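# Transfer four cartons from pallet to taped table area

## Task

Carry each of the four cartons from the pallet to the table. Each must end up lying flat, wholly inside the blue tape boundary, not resting on another carton, and with the same face on top as before. They must stay that way without the robot holding them. Finally the robot must release them and pull away.

## Robot and tools

Robot: one six-joint arm (UR12e-style) with a vacuum tool of four suction cups, each 36 mm across, run by two air channels. The cup point is the centre of the four cup rims when nothing touches them, and the cups point along its +z axis. In the cup point's axes the cups sit at x = -35 and +35 mm. Channel a's pair is at y = -70 mm and channel b's pair at y = +70 mm. The tool reaches 148 mm to each side along y.

Scene frame: the origin is on the table top under the arm's base, +z is up, and +y is to the left when facing along +x. The base may be slightly tilted. Joint ranges in rad: shoulder pan ±3.142, elbow 0 to 3.142, the rest ±6.283.

execute_actions(actions): actions is a list of actions. Each action is a table of up to 15 rows, and each row lasts one control step (1/30 s). If a table has fewer than 15 rows, its last row repeats until 15 steps have run. A row is 8 numbers in [-1, 1]: dx, dy, dz, rx, ry, rz, suction_a, suction_b.
- The first six are an offset in the cup point's own axes. It is measured from the cup point's pose at the start of that action, not from the previous row. For the first action of a call, that start is the last pose a result reported.
- Scale: 1.0 is 0.6 m or 180 degrees. rx, ry, rz form a single rotation vector.
- suction_a and suction_b set each channel's vacuum as a fraction of full (+1, about 75 kPa below ambient). A value of 0.01 or less switches the channel off, and each setting stays until changed.
- An empty list just returns the state and images.
- At each step the commanded pose is clipped to 100 mm and 16 degrees from the measured pose. After an action the arm goes no further than the last clipped pose, so long motions need more actions. Motion lags commands by about 0.17 s.

move(target, speed, stop_force, blocking): target is one 8-number row with the same layout and scale. Its offset is measured from the pose in the latest result that shows one, in cup-point axes. The tool values are applied when the move starts.
- The cup point follows a straight path lasting 0.5 to 10 s. It takes the shorter rotation and does not avoid obstacles. It may lag the path, drift off it, or go faster than planned, especially near full reach.
- speed is in m/s, 0.002 to 0.5, default 0.25. Rotation is capped at twice that value in rad/s.
- stop_force is optional, in N, 13 to 80, and is not accepted in the first 0.2 s of a scene. The path stops when the push against the motion rises that much above its pre-move level for two consecutive steps. The arm then backs up two steps and holds. The press may briefly reach twice stop_force before easing. Use it with very slow speeds. Leave it out when moving away from a surface you are pressing on. It is unreliable on moves that rotate.
- Without stop_force the arm is stiff: aiming even slightly into a firm surface can cause a fault.
- blocking=false returns after 0.5 s while the arm keeps going, and cannot be combined with stop_force. Until a result shows the move has ended, call wait or stop.
- The result adds a "move:" line with the ending and the distance from target. Endings: done, off_target, moving, held (last step blocked), fault, or contact (stop_force ended the path; this outranks the others). limits=paced means the pose was clipped. limits=held means some steps were blocked, and the arm may then move faster than speed.

wait(seconds, 0 to 10): lets time pass while the arm holds its command, and ends early if a running move finishes. stop(): brakes a running move; a fast arm needs room to stop. zoom_image(camera, region=[x0,y0,x1,y1] in pixels, at most 504x504): a closer view of that camera's latest image. read_manual(section="licences"): licence text only. finished_scene(scene): ends the current scene, given its number, and cannot be undone.

Cameras: cam_head_left, cam_head_right, cam_high, cam_low (each 896x504) and cam_wrist (504x504 fisheye).

Results:
- The state line gives the cup point's position (m), its quaternion (wxyz) and its velocities in the scene frame. The printed position can be off, more so at long reach.
- "Hand target" is the pose the controller is currently driving toward.
- "pose unreachable" means the clearance check changed or blocked the command. The mounting block counts as part of the arm.
- Step readings list positions, with HELD marking steps that were held back.
- Wrist force and torque are in cup-point axes. A press shows as force pointing from the surface back into the arm. Expect an offset of up to about 5.5 N, noise of about 3.4 N, and saturation near 100 N. "no reading" is normal at the start.
- suction_measured_a/b show the vacuum actually reached. part_present turns 1 at 0.54 and back to 0 below 0.49.

Gripping:
- Turn a channel on and press both of its cups fully onto a smooth flat face. Edges, holes or seams under a rim leak.
- A sealed face reads up to 0.17 below the command, or 0.27 below with both channels on. A reading near 0 means no seal.
- One pump feeds both channels, so an unsealed cup on one channel starves the other.
- Held items sit up to 12 mm closer to the tool, because the cups compress.
- To release, set the carton down on its support, then switch both channels off. Move at least 15 mm away.
- If a cup seals to the table, turn that channel off.

Hazards:
- Any joint reaching its load limit (pan and lift 297, elbow 135, wrists 48.6 N m) causes a 10 s stop, and the rest of the call is skipped. So does 150 N of outside force.
- Long holding heats the motors: MOTOR HOT appears at 70 °C, and brakes lock at 85 °C. The simulation runs on while you compose replies.
- Loose objects may get nudged occasionally.
- Knocking anything off the table ends the scene.
- Avoid drops, slips, slams and hard pushes.

Each tool is called as name(argument=value, ...), one argument or row to a line, values as JSON.

## Session

execute_actions(
  actions=[],
)

Scene clock: 0.00 s.
end_effector_position=(+0.6284, +0.0145, +0.4846) suction_measured_a=0.01 part_present_a=0 suction_measured_b=0.01 part_present_b=0 end_effector_quat_wxyz=(+0.000, +0.699, +0.715, +0.001) end_effector_velocity=(-0.000, +0.001, -0.001) end_effector_angular_velocity=(-0.000, +0.001, +0.001)
Joint positions: [-0.28  -1.703  1.857 -1.726 -1.571 -1.851]
Joint velocities: [ 0.001  0.     0.001 -0.    -0.001 -0.   ]
Motor temperatures (°C, as the motors report them): [23 19 20 31 29 28]
Wrist force (N, on the end effector, along its own x y z axes, offset not removed): no reading
Wrist torque (N m, same axes, about the end effector's origin, offset not removed): no reading
Hand target: +0.628, +0.014, +0.485; +0.000, +0.699, +0.715, +0.001

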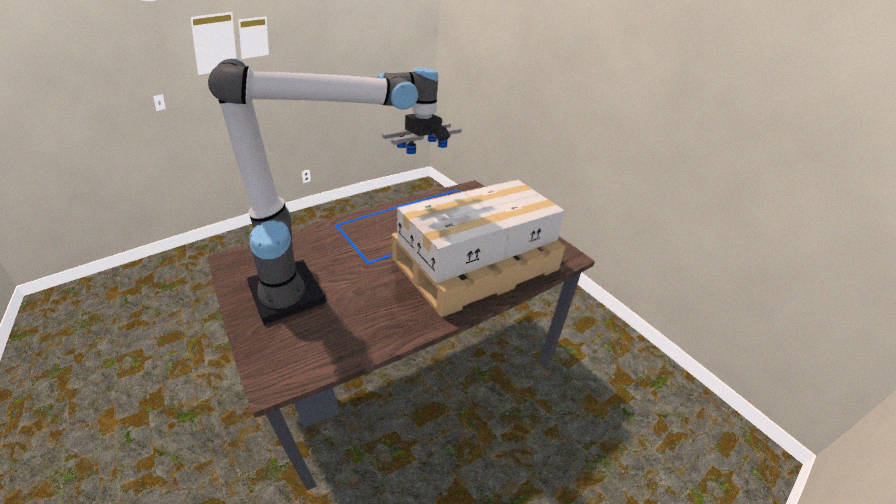

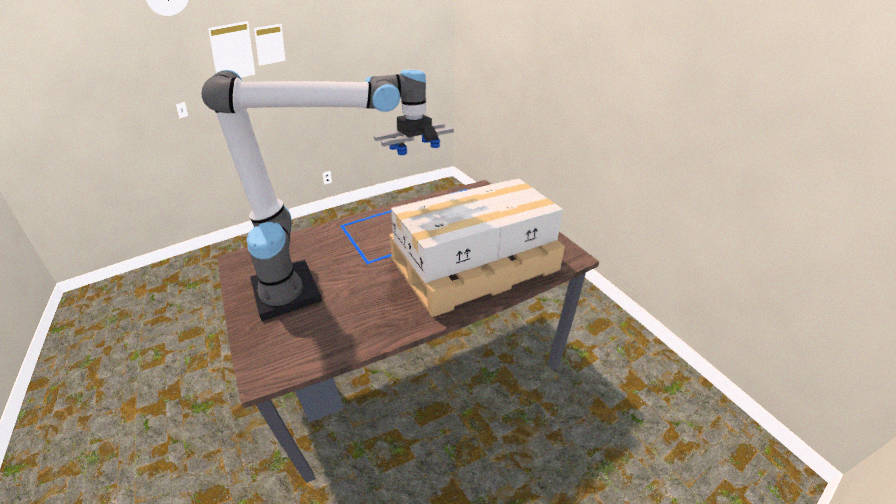

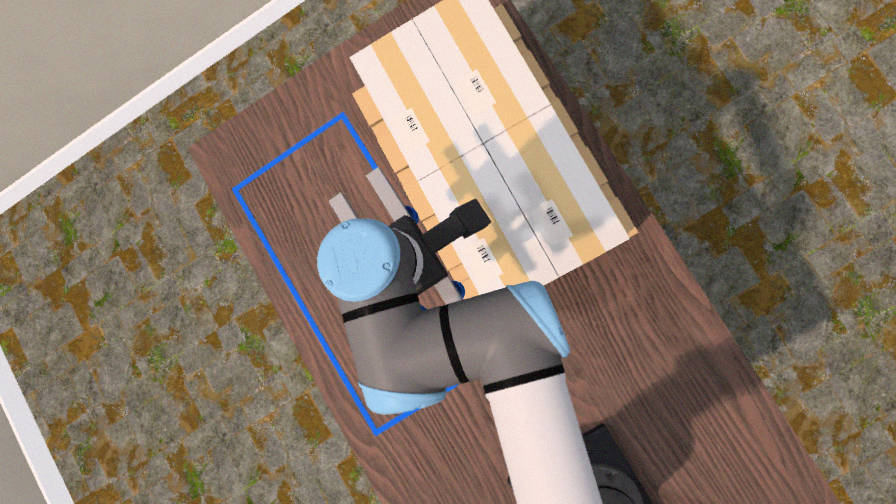

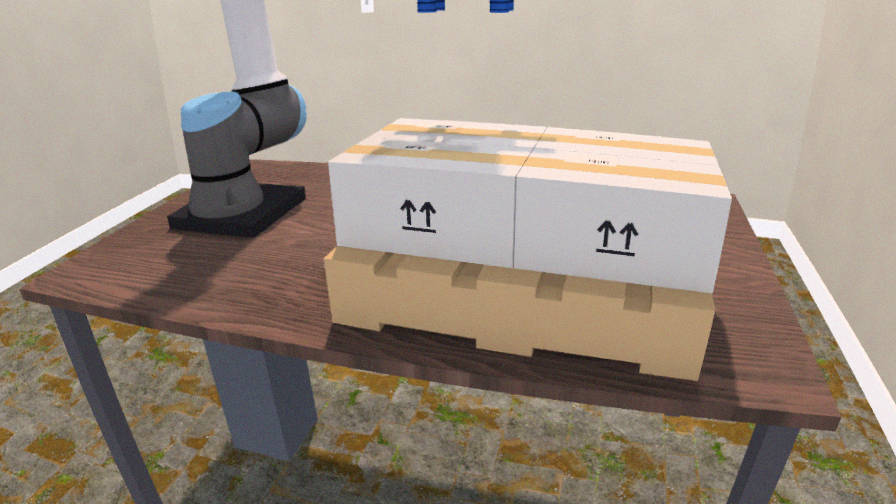

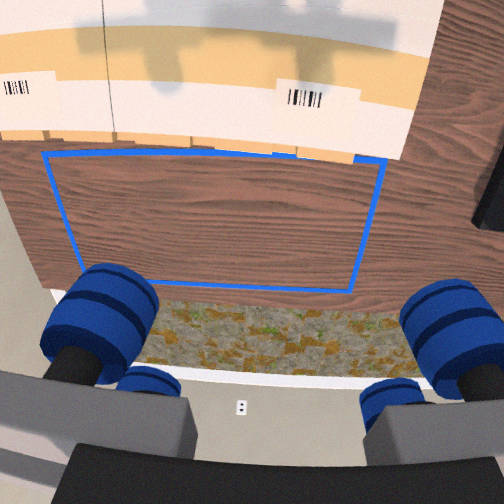

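move(
  target=[-0.175,0,0.25,0,0,0,0,0],
  speed=0.3,
)

Scene clock: 43.23 s.
end_effector_position=(+0.6308, -0.0901, +0.3348) suction_measured_a=0.01 part_present_a=0 suction_measured_b=0.01 part_present_b=0 end_effector_quat_wxyz=(+0.000, +0.699, +0.715, +0.001) end_effector_velocity=(+0.000, -0.002, -0.002) end_effector_angular_velocity=(-0.001, -0.001, -0.001)
Joint positions: [-0.442 -1.611  2.049 -2.009 -1.571 -2.013]
Joint velocities: [-0.003  0.002  0.002 -0.005 -0.001 -0.002]
Motor temperatures (°C, as the motors report them): [23 19 20 31 29 28]
Wrist force (N, on the end effector, along its own x y z axes, offset not removed): [1.6 -1.7 1.0]
Wrist torque (N m, same axes, about the end effector's origin, offset not removed): [-0.30 -0.27 0.04]
Hand target: +0.631, -0.090, +0.335; +0.000, +0.699, +0.715, +0.001
Off the commanded pose: 0.000 m, 0 deg.
move: done

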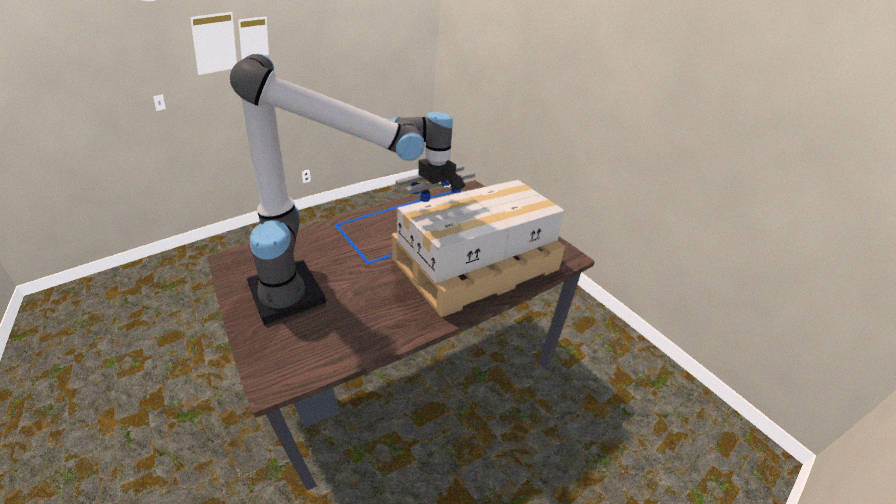

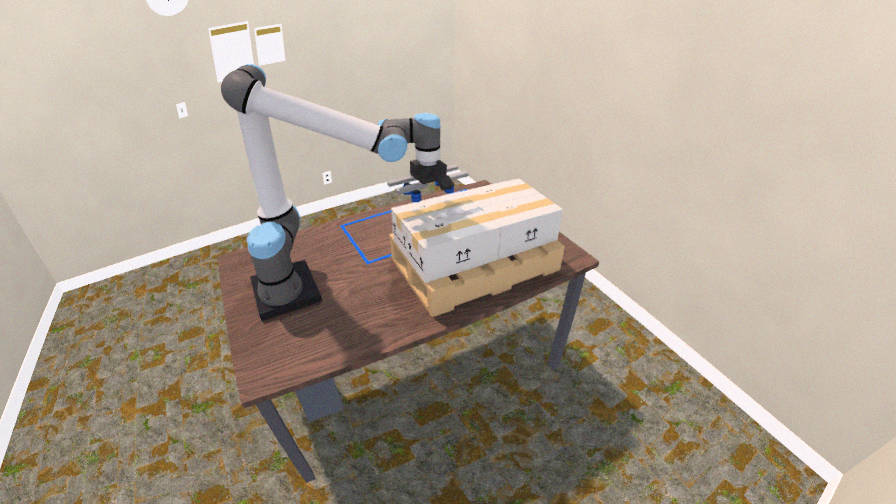

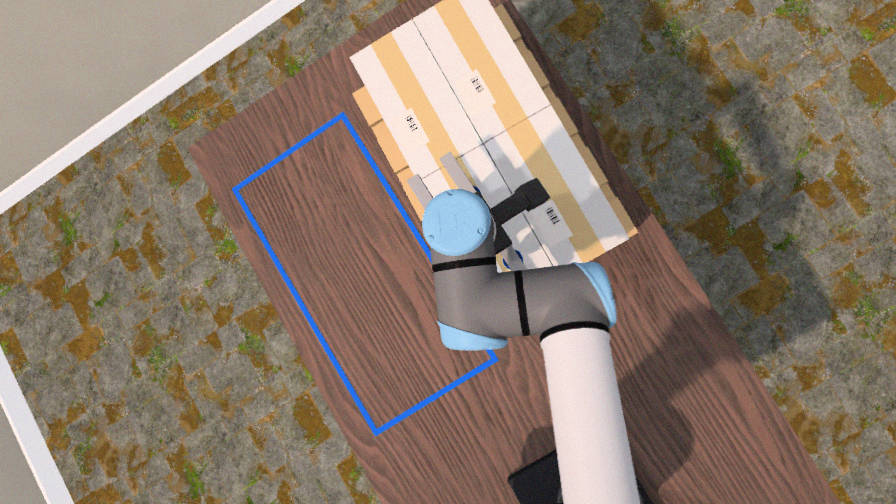

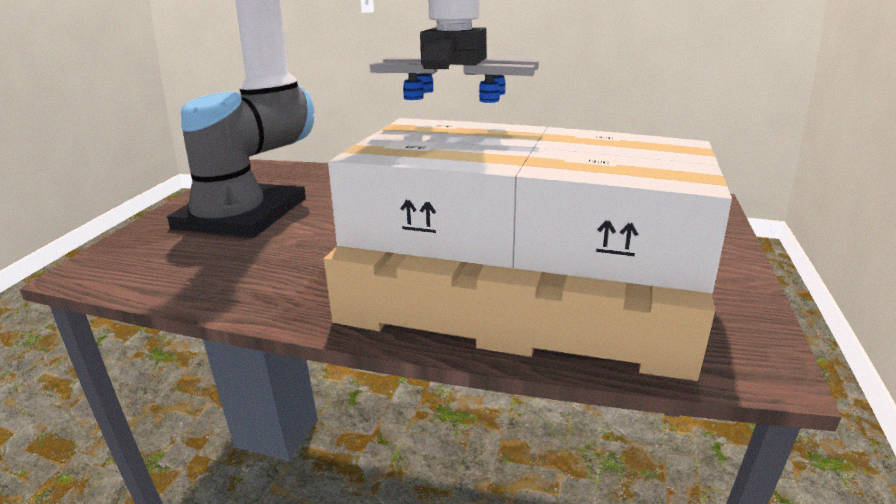

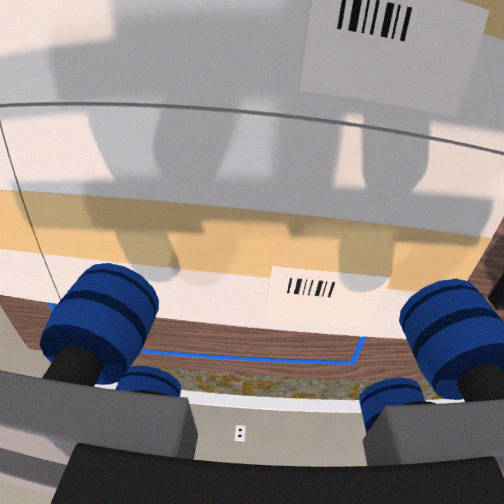

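move(
  target=[-0.008,0,0.125,0,0,0.014,0,0],
  speed=0.15,
)

Scene clock: 72.13 s.
end_effector_position=(+0.6310, -0.0948, +0.2603) suction_measured_a=0.01 part_present_a=0 suction_measured_b=0.01 part_present_b=0 end_effector_quat_wxyz=(+0.000, +0.714, +0.700, +0.001) end_effector_velocity=(+0.000, -0.001, -0.002) end_effector_angular_velocity=(-0.000, -0.000, -0.003)
Joint positions: [-0.449 -1.541  2.129 -2.16  -1.571 -1.976]
Joint velocities: [-0.002  0.003  0.002 -0.005 -0.     0.001]
Motor temperatures (°C, as the motors report them): [23 19 20 31 29 28]
Wrist force (N, on the end effector, along its own x y z axes, offset not removed): [11.8 -20.7 -66.6]
Wrist torque (N m, same axes, about the end effector's origin, offset not removed): [-1.07 -0.58 -0.37]
Hand target: +0.631, -0.095, +0.260; +0.000, +0.714, +0.700, +0.001
Off the commanded pose: 0.000 m, 0 deg.
move: done

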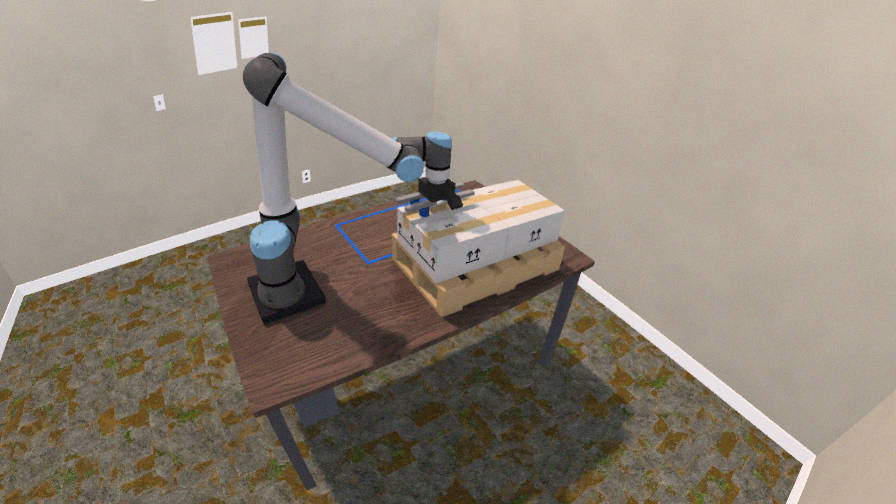

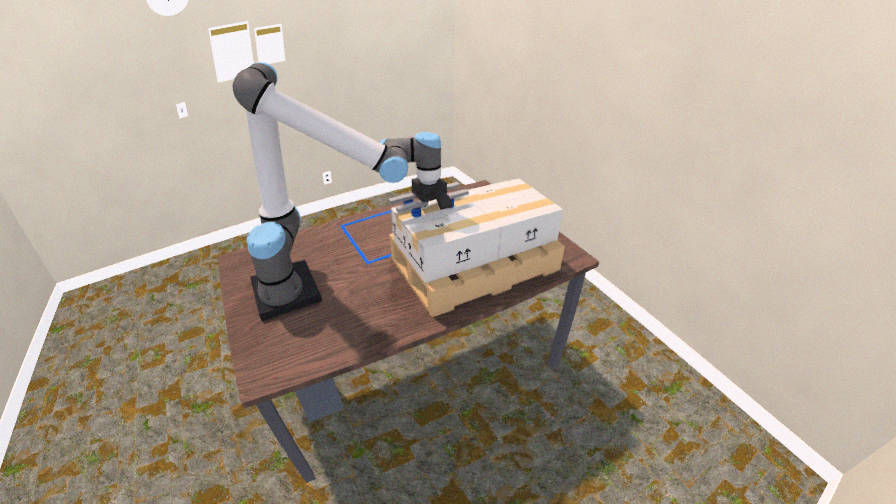

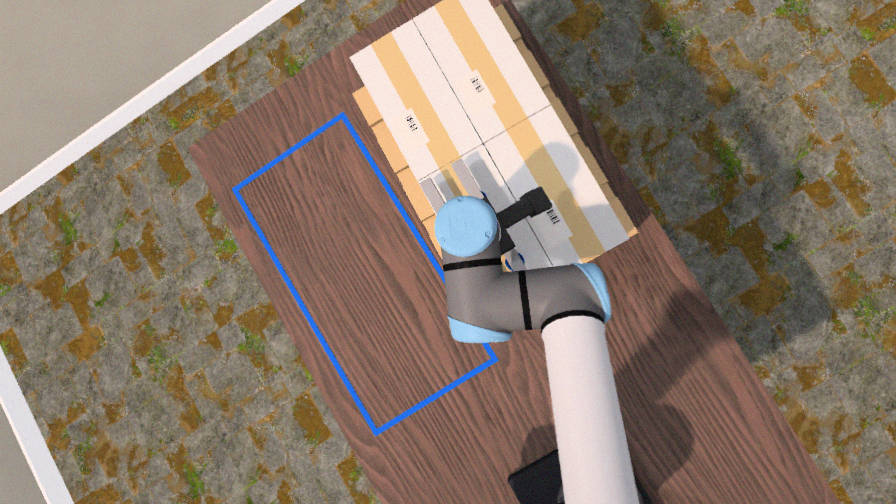

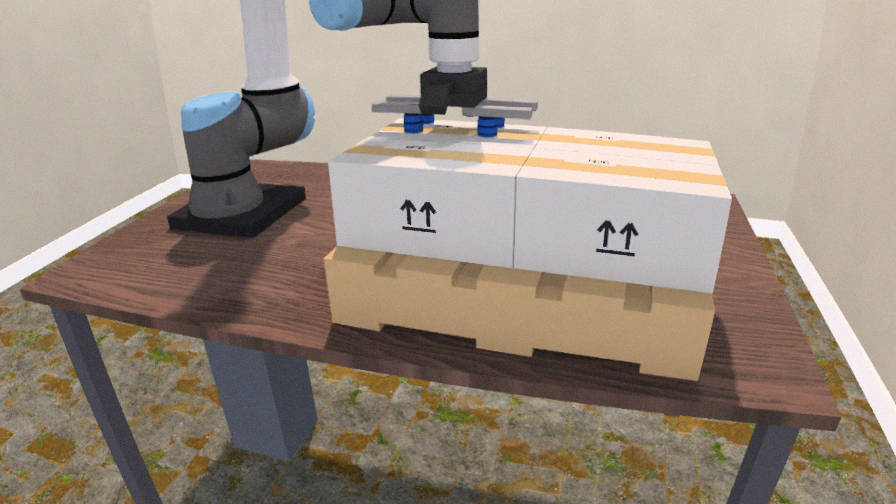

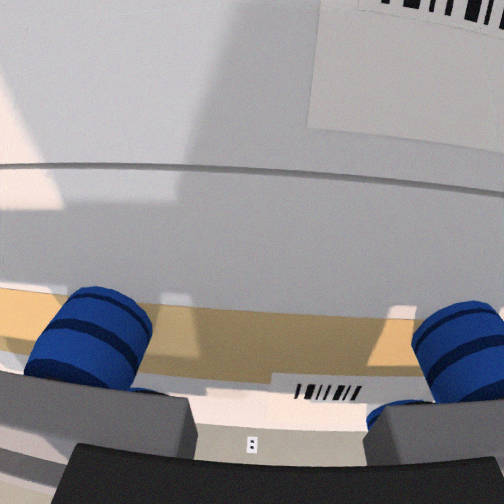

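execute_actions(
  actions=[
    [[0,0,-0.008,0,0,0,1,1]],
    [[0,0,0,0,0,0,1,1]],
  ],
)

move(
  target=[0,0,-0.3,0,0,0,1,1],
  speed=0.2,
)

Scene clock: 85.40 s.
end_effector_position=(+0.6309, -0.0949, +0.2649) suction_measured_a=0.64 part_present_a=1 suction_measured_b=0.64 part_present_b=1 end_effector_quat_wxyz=(+0.000, +0.714, +0.700, +0.001) end_effector_velocity=(+0.000, -0.000, +0.001) end_effector_angular_velocity=(-0.001, -0.001, +0.001)
Joint positions: [-0.449 -1.546  2.124 -2.15  -1.571 -1.976]
Joint velocities: [ 0.    -0.    -0.001  0.    -0.001 -0.   ]
Motor temperatures (°C, as the motors report them): [23 19 20 31 29 28]
Wrist force (N, on the end effector, along its own x y z axes, offset not removed): [3.4 0.3 22.6]
Wrist torque (N m, same axes, about the end effector's origin, offset not removed): [0.87 0.24 -0.21]
Hand target: +0.631, -0.095, +0.265; +0.000, +0.714, +0.700, +0.001
Off the commanded pose: 0.000 m, 0 deg.
Step readings (end_effector_position; steps 1 to 15: 1st action; 16 to 30: 2nd action):
0: (+0.6309, -0.0948, +0.2598)
1: (+0.6309, -0.0948, +0.2599)
2: (+0.6309, -0.0948, +0.2602)
4: (+0.6305, -0.0947, +0.2614)
8: (+0.6306, -0.0947, +0.2634)
15: (+0.6309, -0.0949, +0.2648)
16: (+0.6309, -0.0949, +0.2649)
17: (+0.6309, -0.0949, +0.2649)
19: (+0.6309, -0.0949, +0.2649)
23: (+0.6309, -0.0949, +0.2649)
30: end_effector_position above

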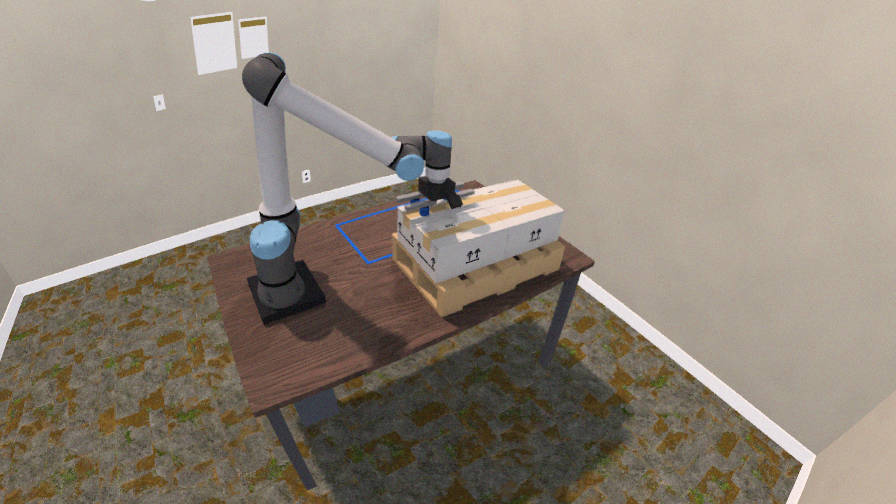

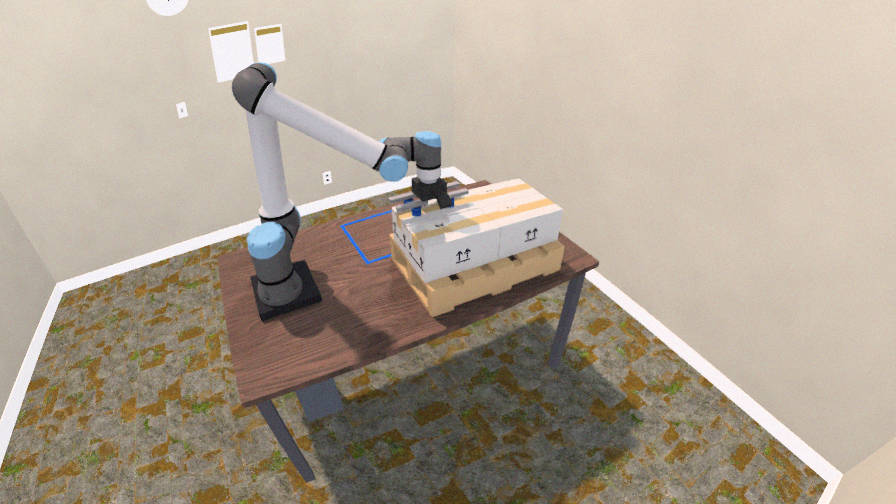

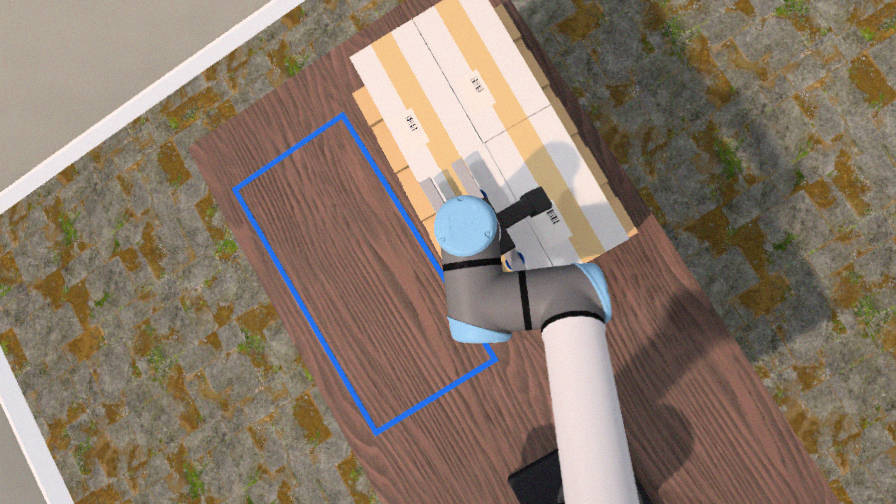

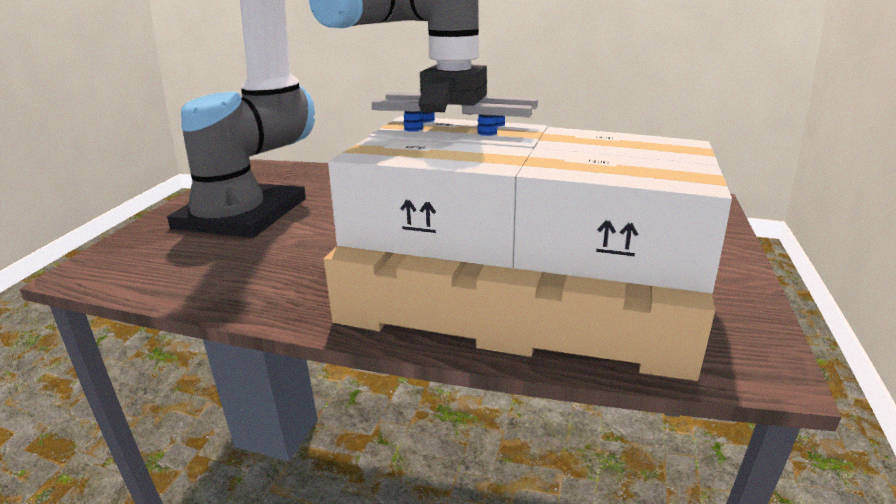

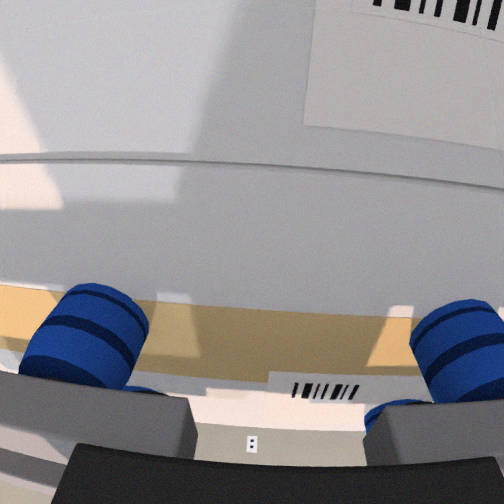

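Scene clock: 86.93 s.
end_effector_position=(+0.6309, -0.0949, +0.4444) suction_measured_a=0.64 part_present_a=1 suction_measured_b=0.64 part_present_b=1 end_effector_quat_wxyz=(+0.000, +0.714, +0.700, +0.001) end_effector_velocity=(+0.000, -0.001, +0.003) end_effector_angular_velocity=(+0.001, +0.001, -0.001)
Joint positions: [-0.449 -1.674  1.903 -1.801 -1.571 -1.976]
Joint velocities: [-0.001 -0.    -0.004  0.006  0.001 -0.   ]
Motor temperatures (°C, as the motors report them): [23 19 20 31 29 28]
Wrist force (N, on the end effector, along its own x y z axes, offset not removed): [-0.1 1.1 19.8]
Wrist torque (N m, same axes, about the end effector's origin, offset not removed): [0.81 0.32 0.17]
Hand target: +0.631, -0.095, +0.445; +0.000, +0.714, +0.700, +0.001
Off the commanded pose: 0.001 m, 0 deg.
move: done

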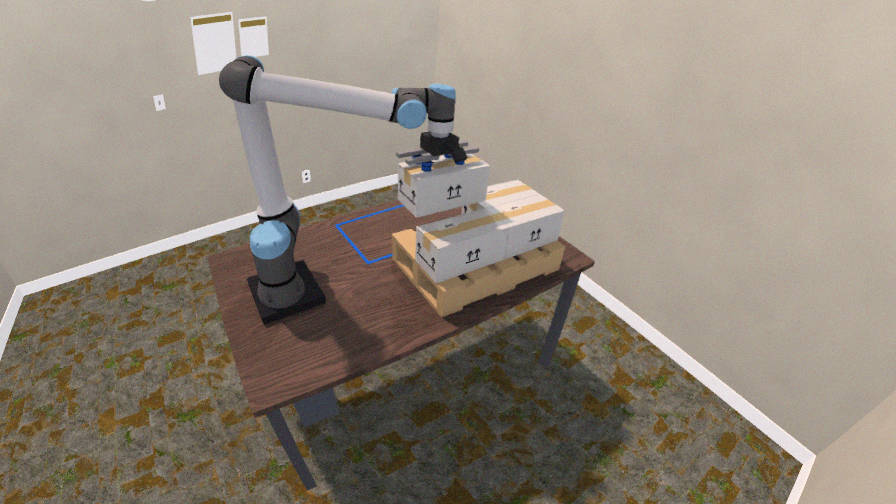

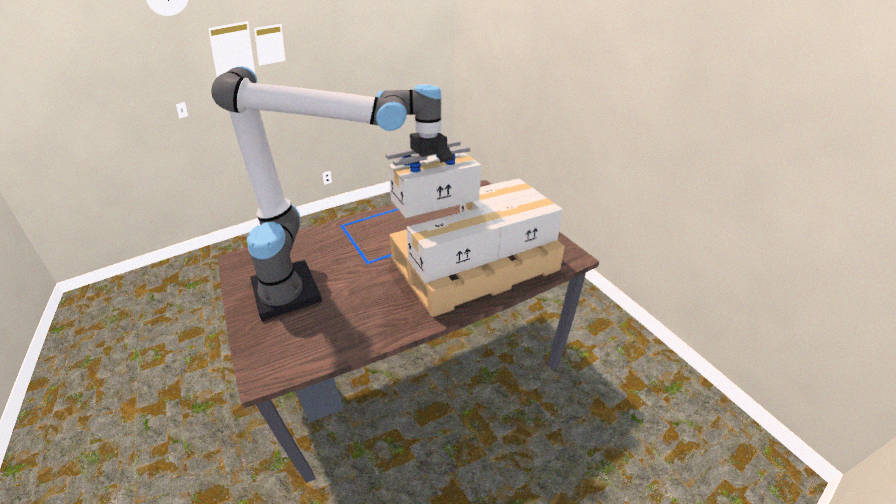

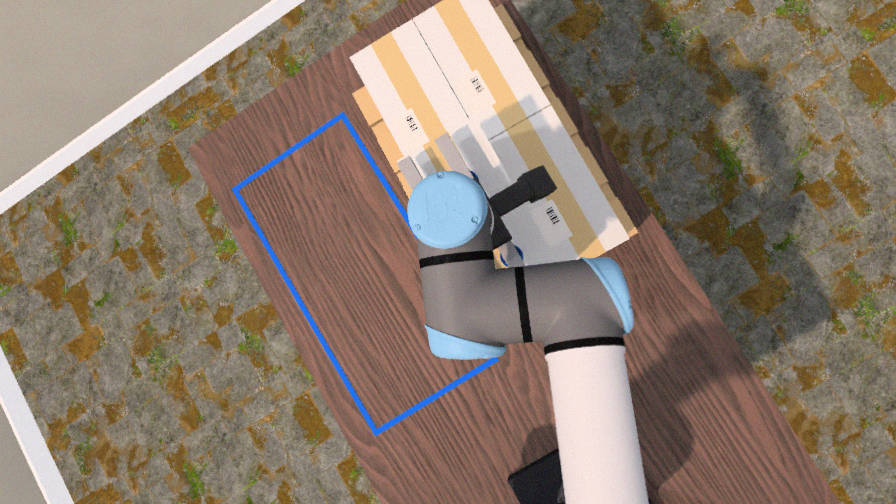

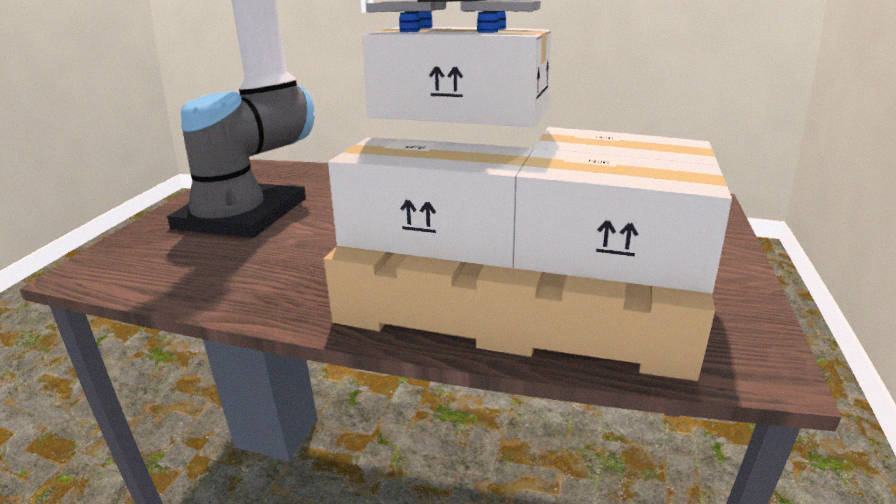

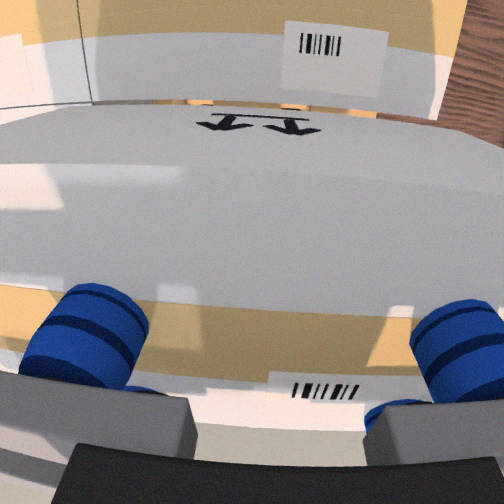

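move(
  target=[0.406,-0.108,0.2,0,0,-0.017,1,1],
  speed=0.3,
)

move(
  target=[0,0,0.22,0,0,0,1,1],
  speed=0.2,
)

Scene clock: 115.00 s.
end_effector_position=(+0.5711, +0.1496, +0.3247) suction_measured_a=0.64 part_present_a=1 suction_measured_b=0.64 part_present_b=1 end_effector_quat_wxyz=(+0.000, +0.695, +0.719, +0.001) end_effector_velocity=(+0.000, +0.003, -0.000) end_effector_angular_velocity=(+0.000, -0.002, +0.000)
Joint positions: [-0.066 -1.686  2.137 -2.022 -1.571 -1.647]
Joint velocities: [ 0.005  0.001 -0.    -0.003  0.     0.004]
Motor temperatures (°C, as the motors report them): [23 19 20 31 29 28]
Wrist force (N, on the end effector, along its own x y z axes, offset not removed): [-0.6 -1.1 20.1]
Wrist torque (N m, same axes, about the end effector's origin, offset not removed): [0.52 0.50 0.04]
Hand target: +0.571, +0.150, +0.325; +0.000, +0.695, +0.719, +0.001
Off the commanded pose: 0.001 m, 0 deg.
move: done

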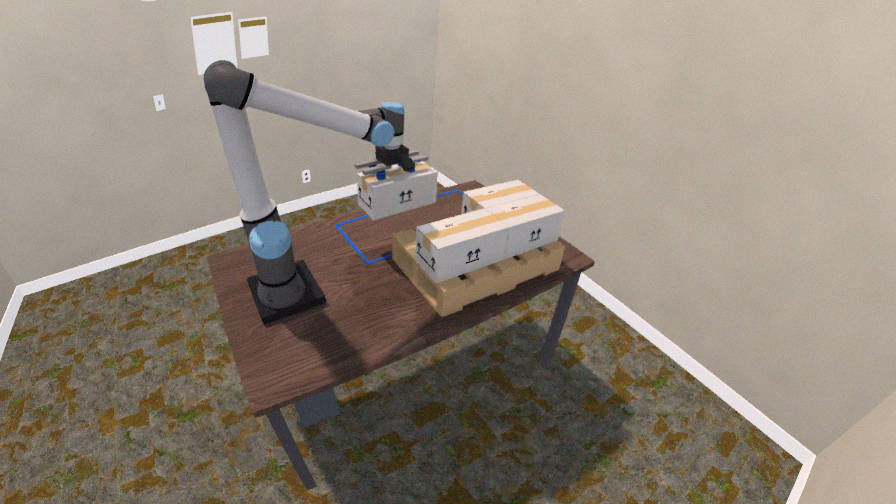

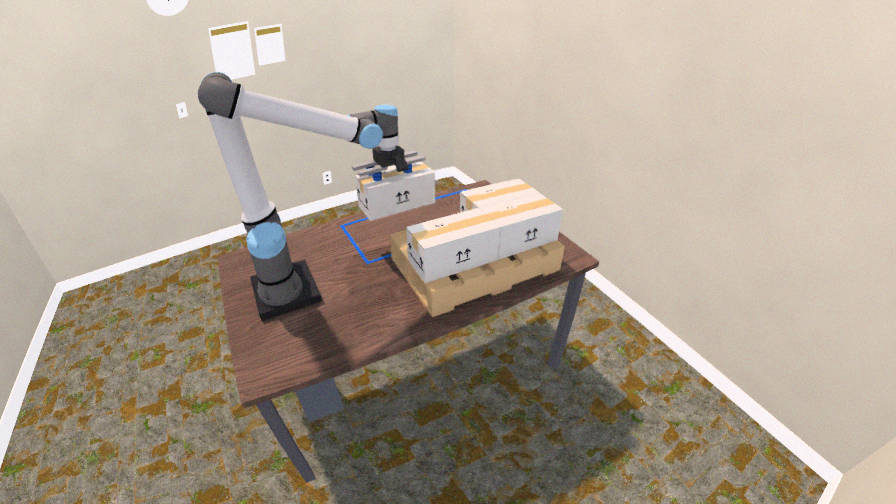

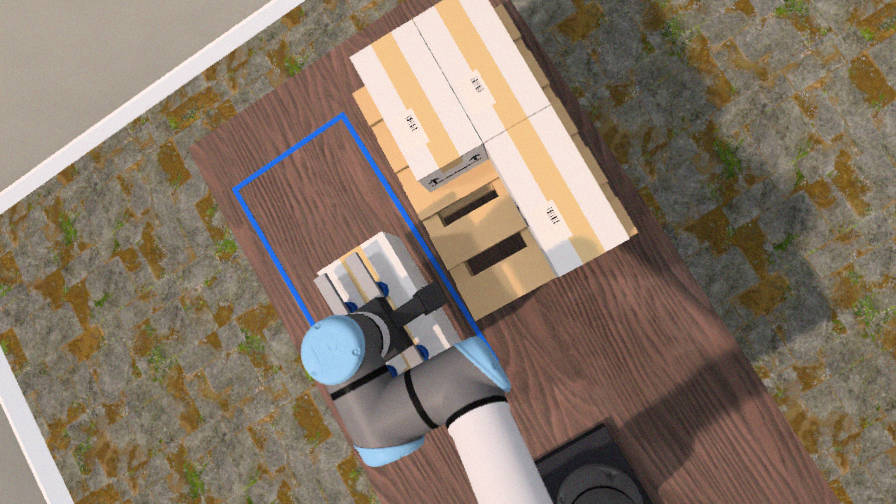

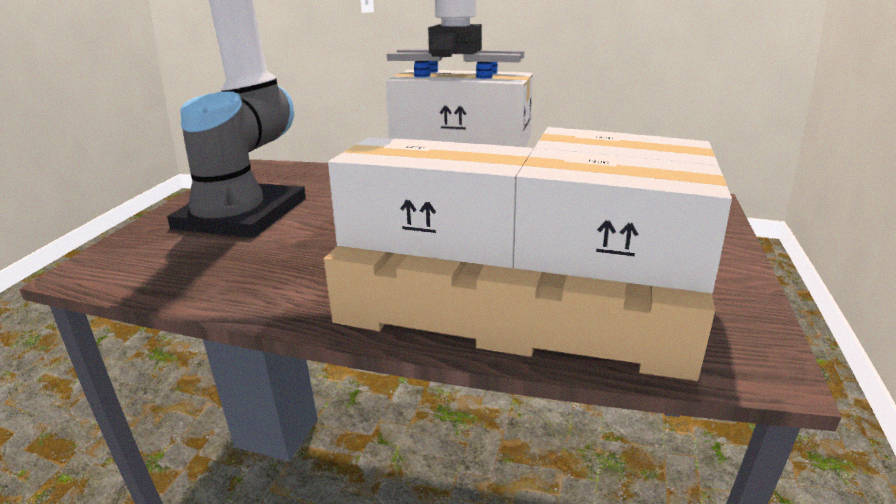

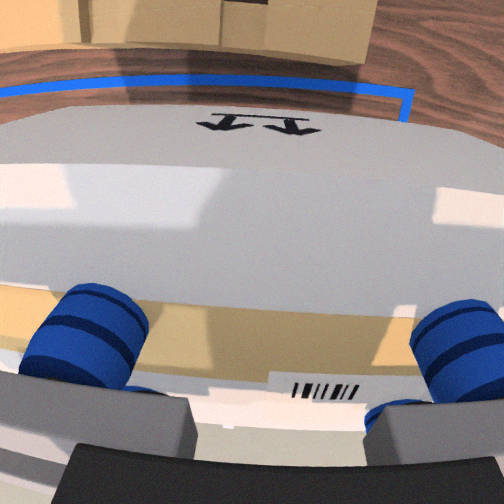

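Scene clock: 116.33 s.
end_effector_position=(+0.5711, +0.1497, +0.1931) suction_measured_a=0.64 part_present_a=1 suction_measured_b=0.64 part_present_b=1 end_effector_quat_wxyz=(+0.000, +0.695, +0.719, +0.001) end_effector_velocity=(+0.001, +0.000, -0.001) end_effector_angular_velocity=(-0.000, -0.004, +0.001)
Joint positions: [-0.066 -1.537  2.274 -2.309 -1.571 -1.647]
Joint velocities: [ 0.001  0.002  0.    -0.006  0.     0.   ]
Motor temperatures (°C, as the motors report them): [23 19 20 31 29 28]
Wrist force (N, on the end effector, along its own x y z axes, offset not removed): [2.5 -0.8 21.1]
Wrist torque (N m, same axes, about the end effector's origin, offset not removed): [0.69 0.12 0.09]
Hand target: +0.571, +0.150, +0.193; +0.000, +0.695, +0.719, +0.001
Off the commanded pose: 0.000 m, 0 deg.
move: done

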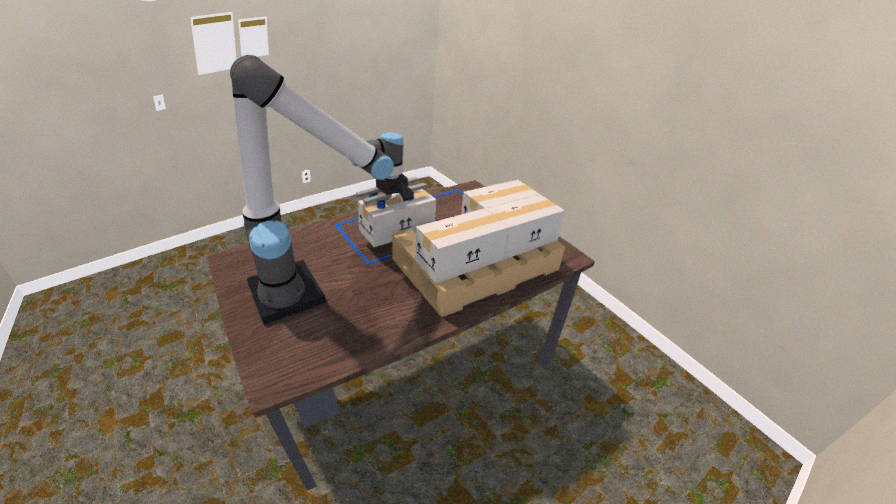

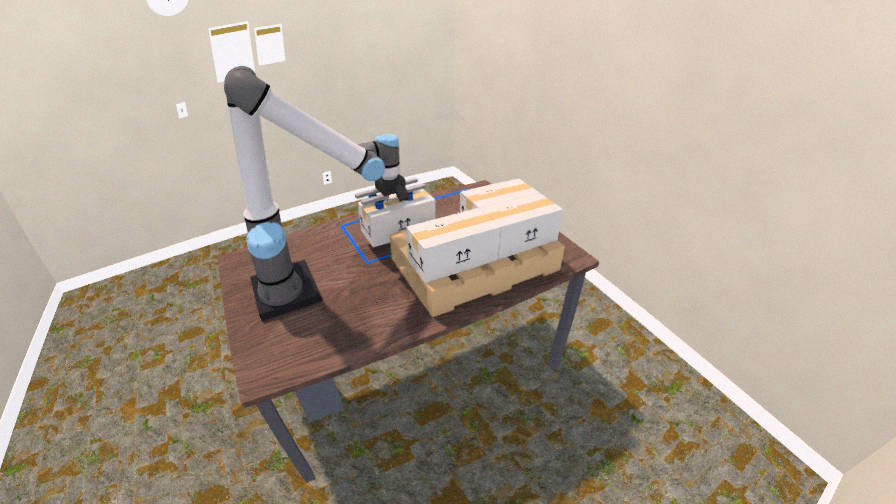

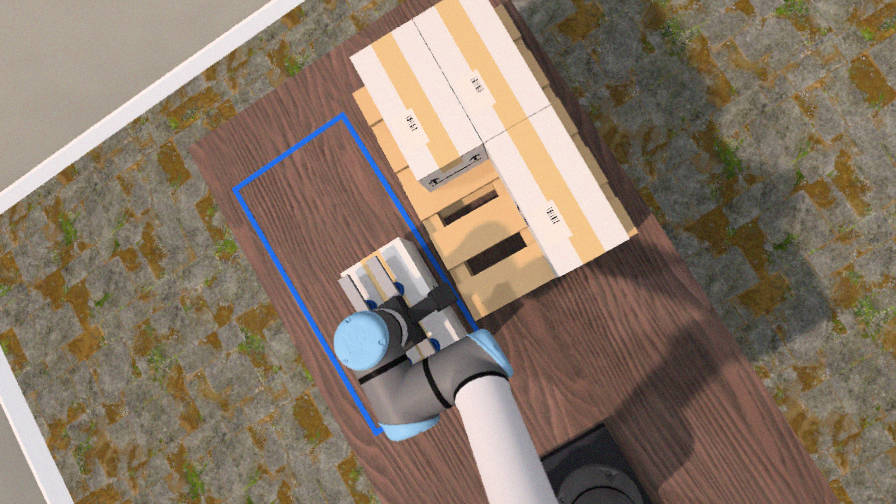

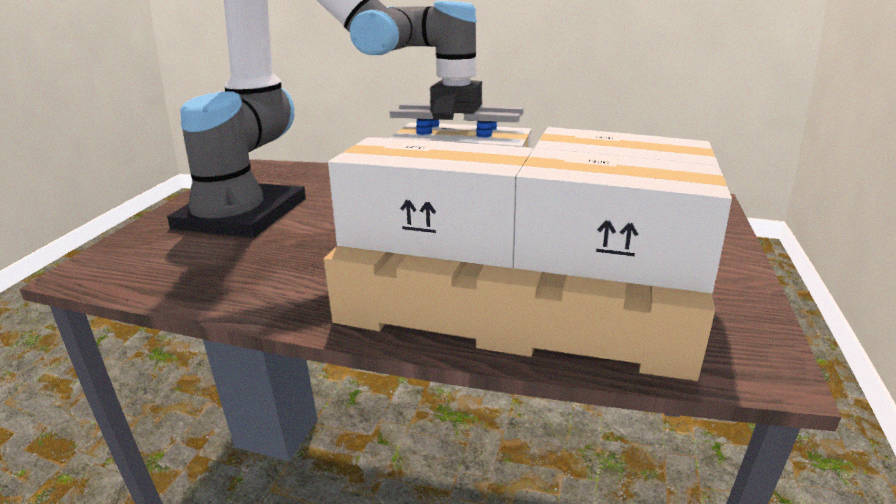

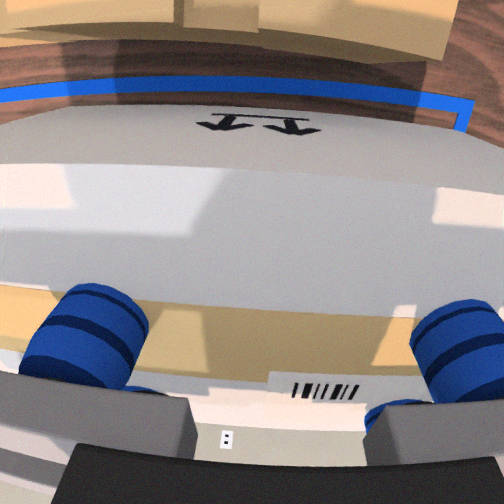

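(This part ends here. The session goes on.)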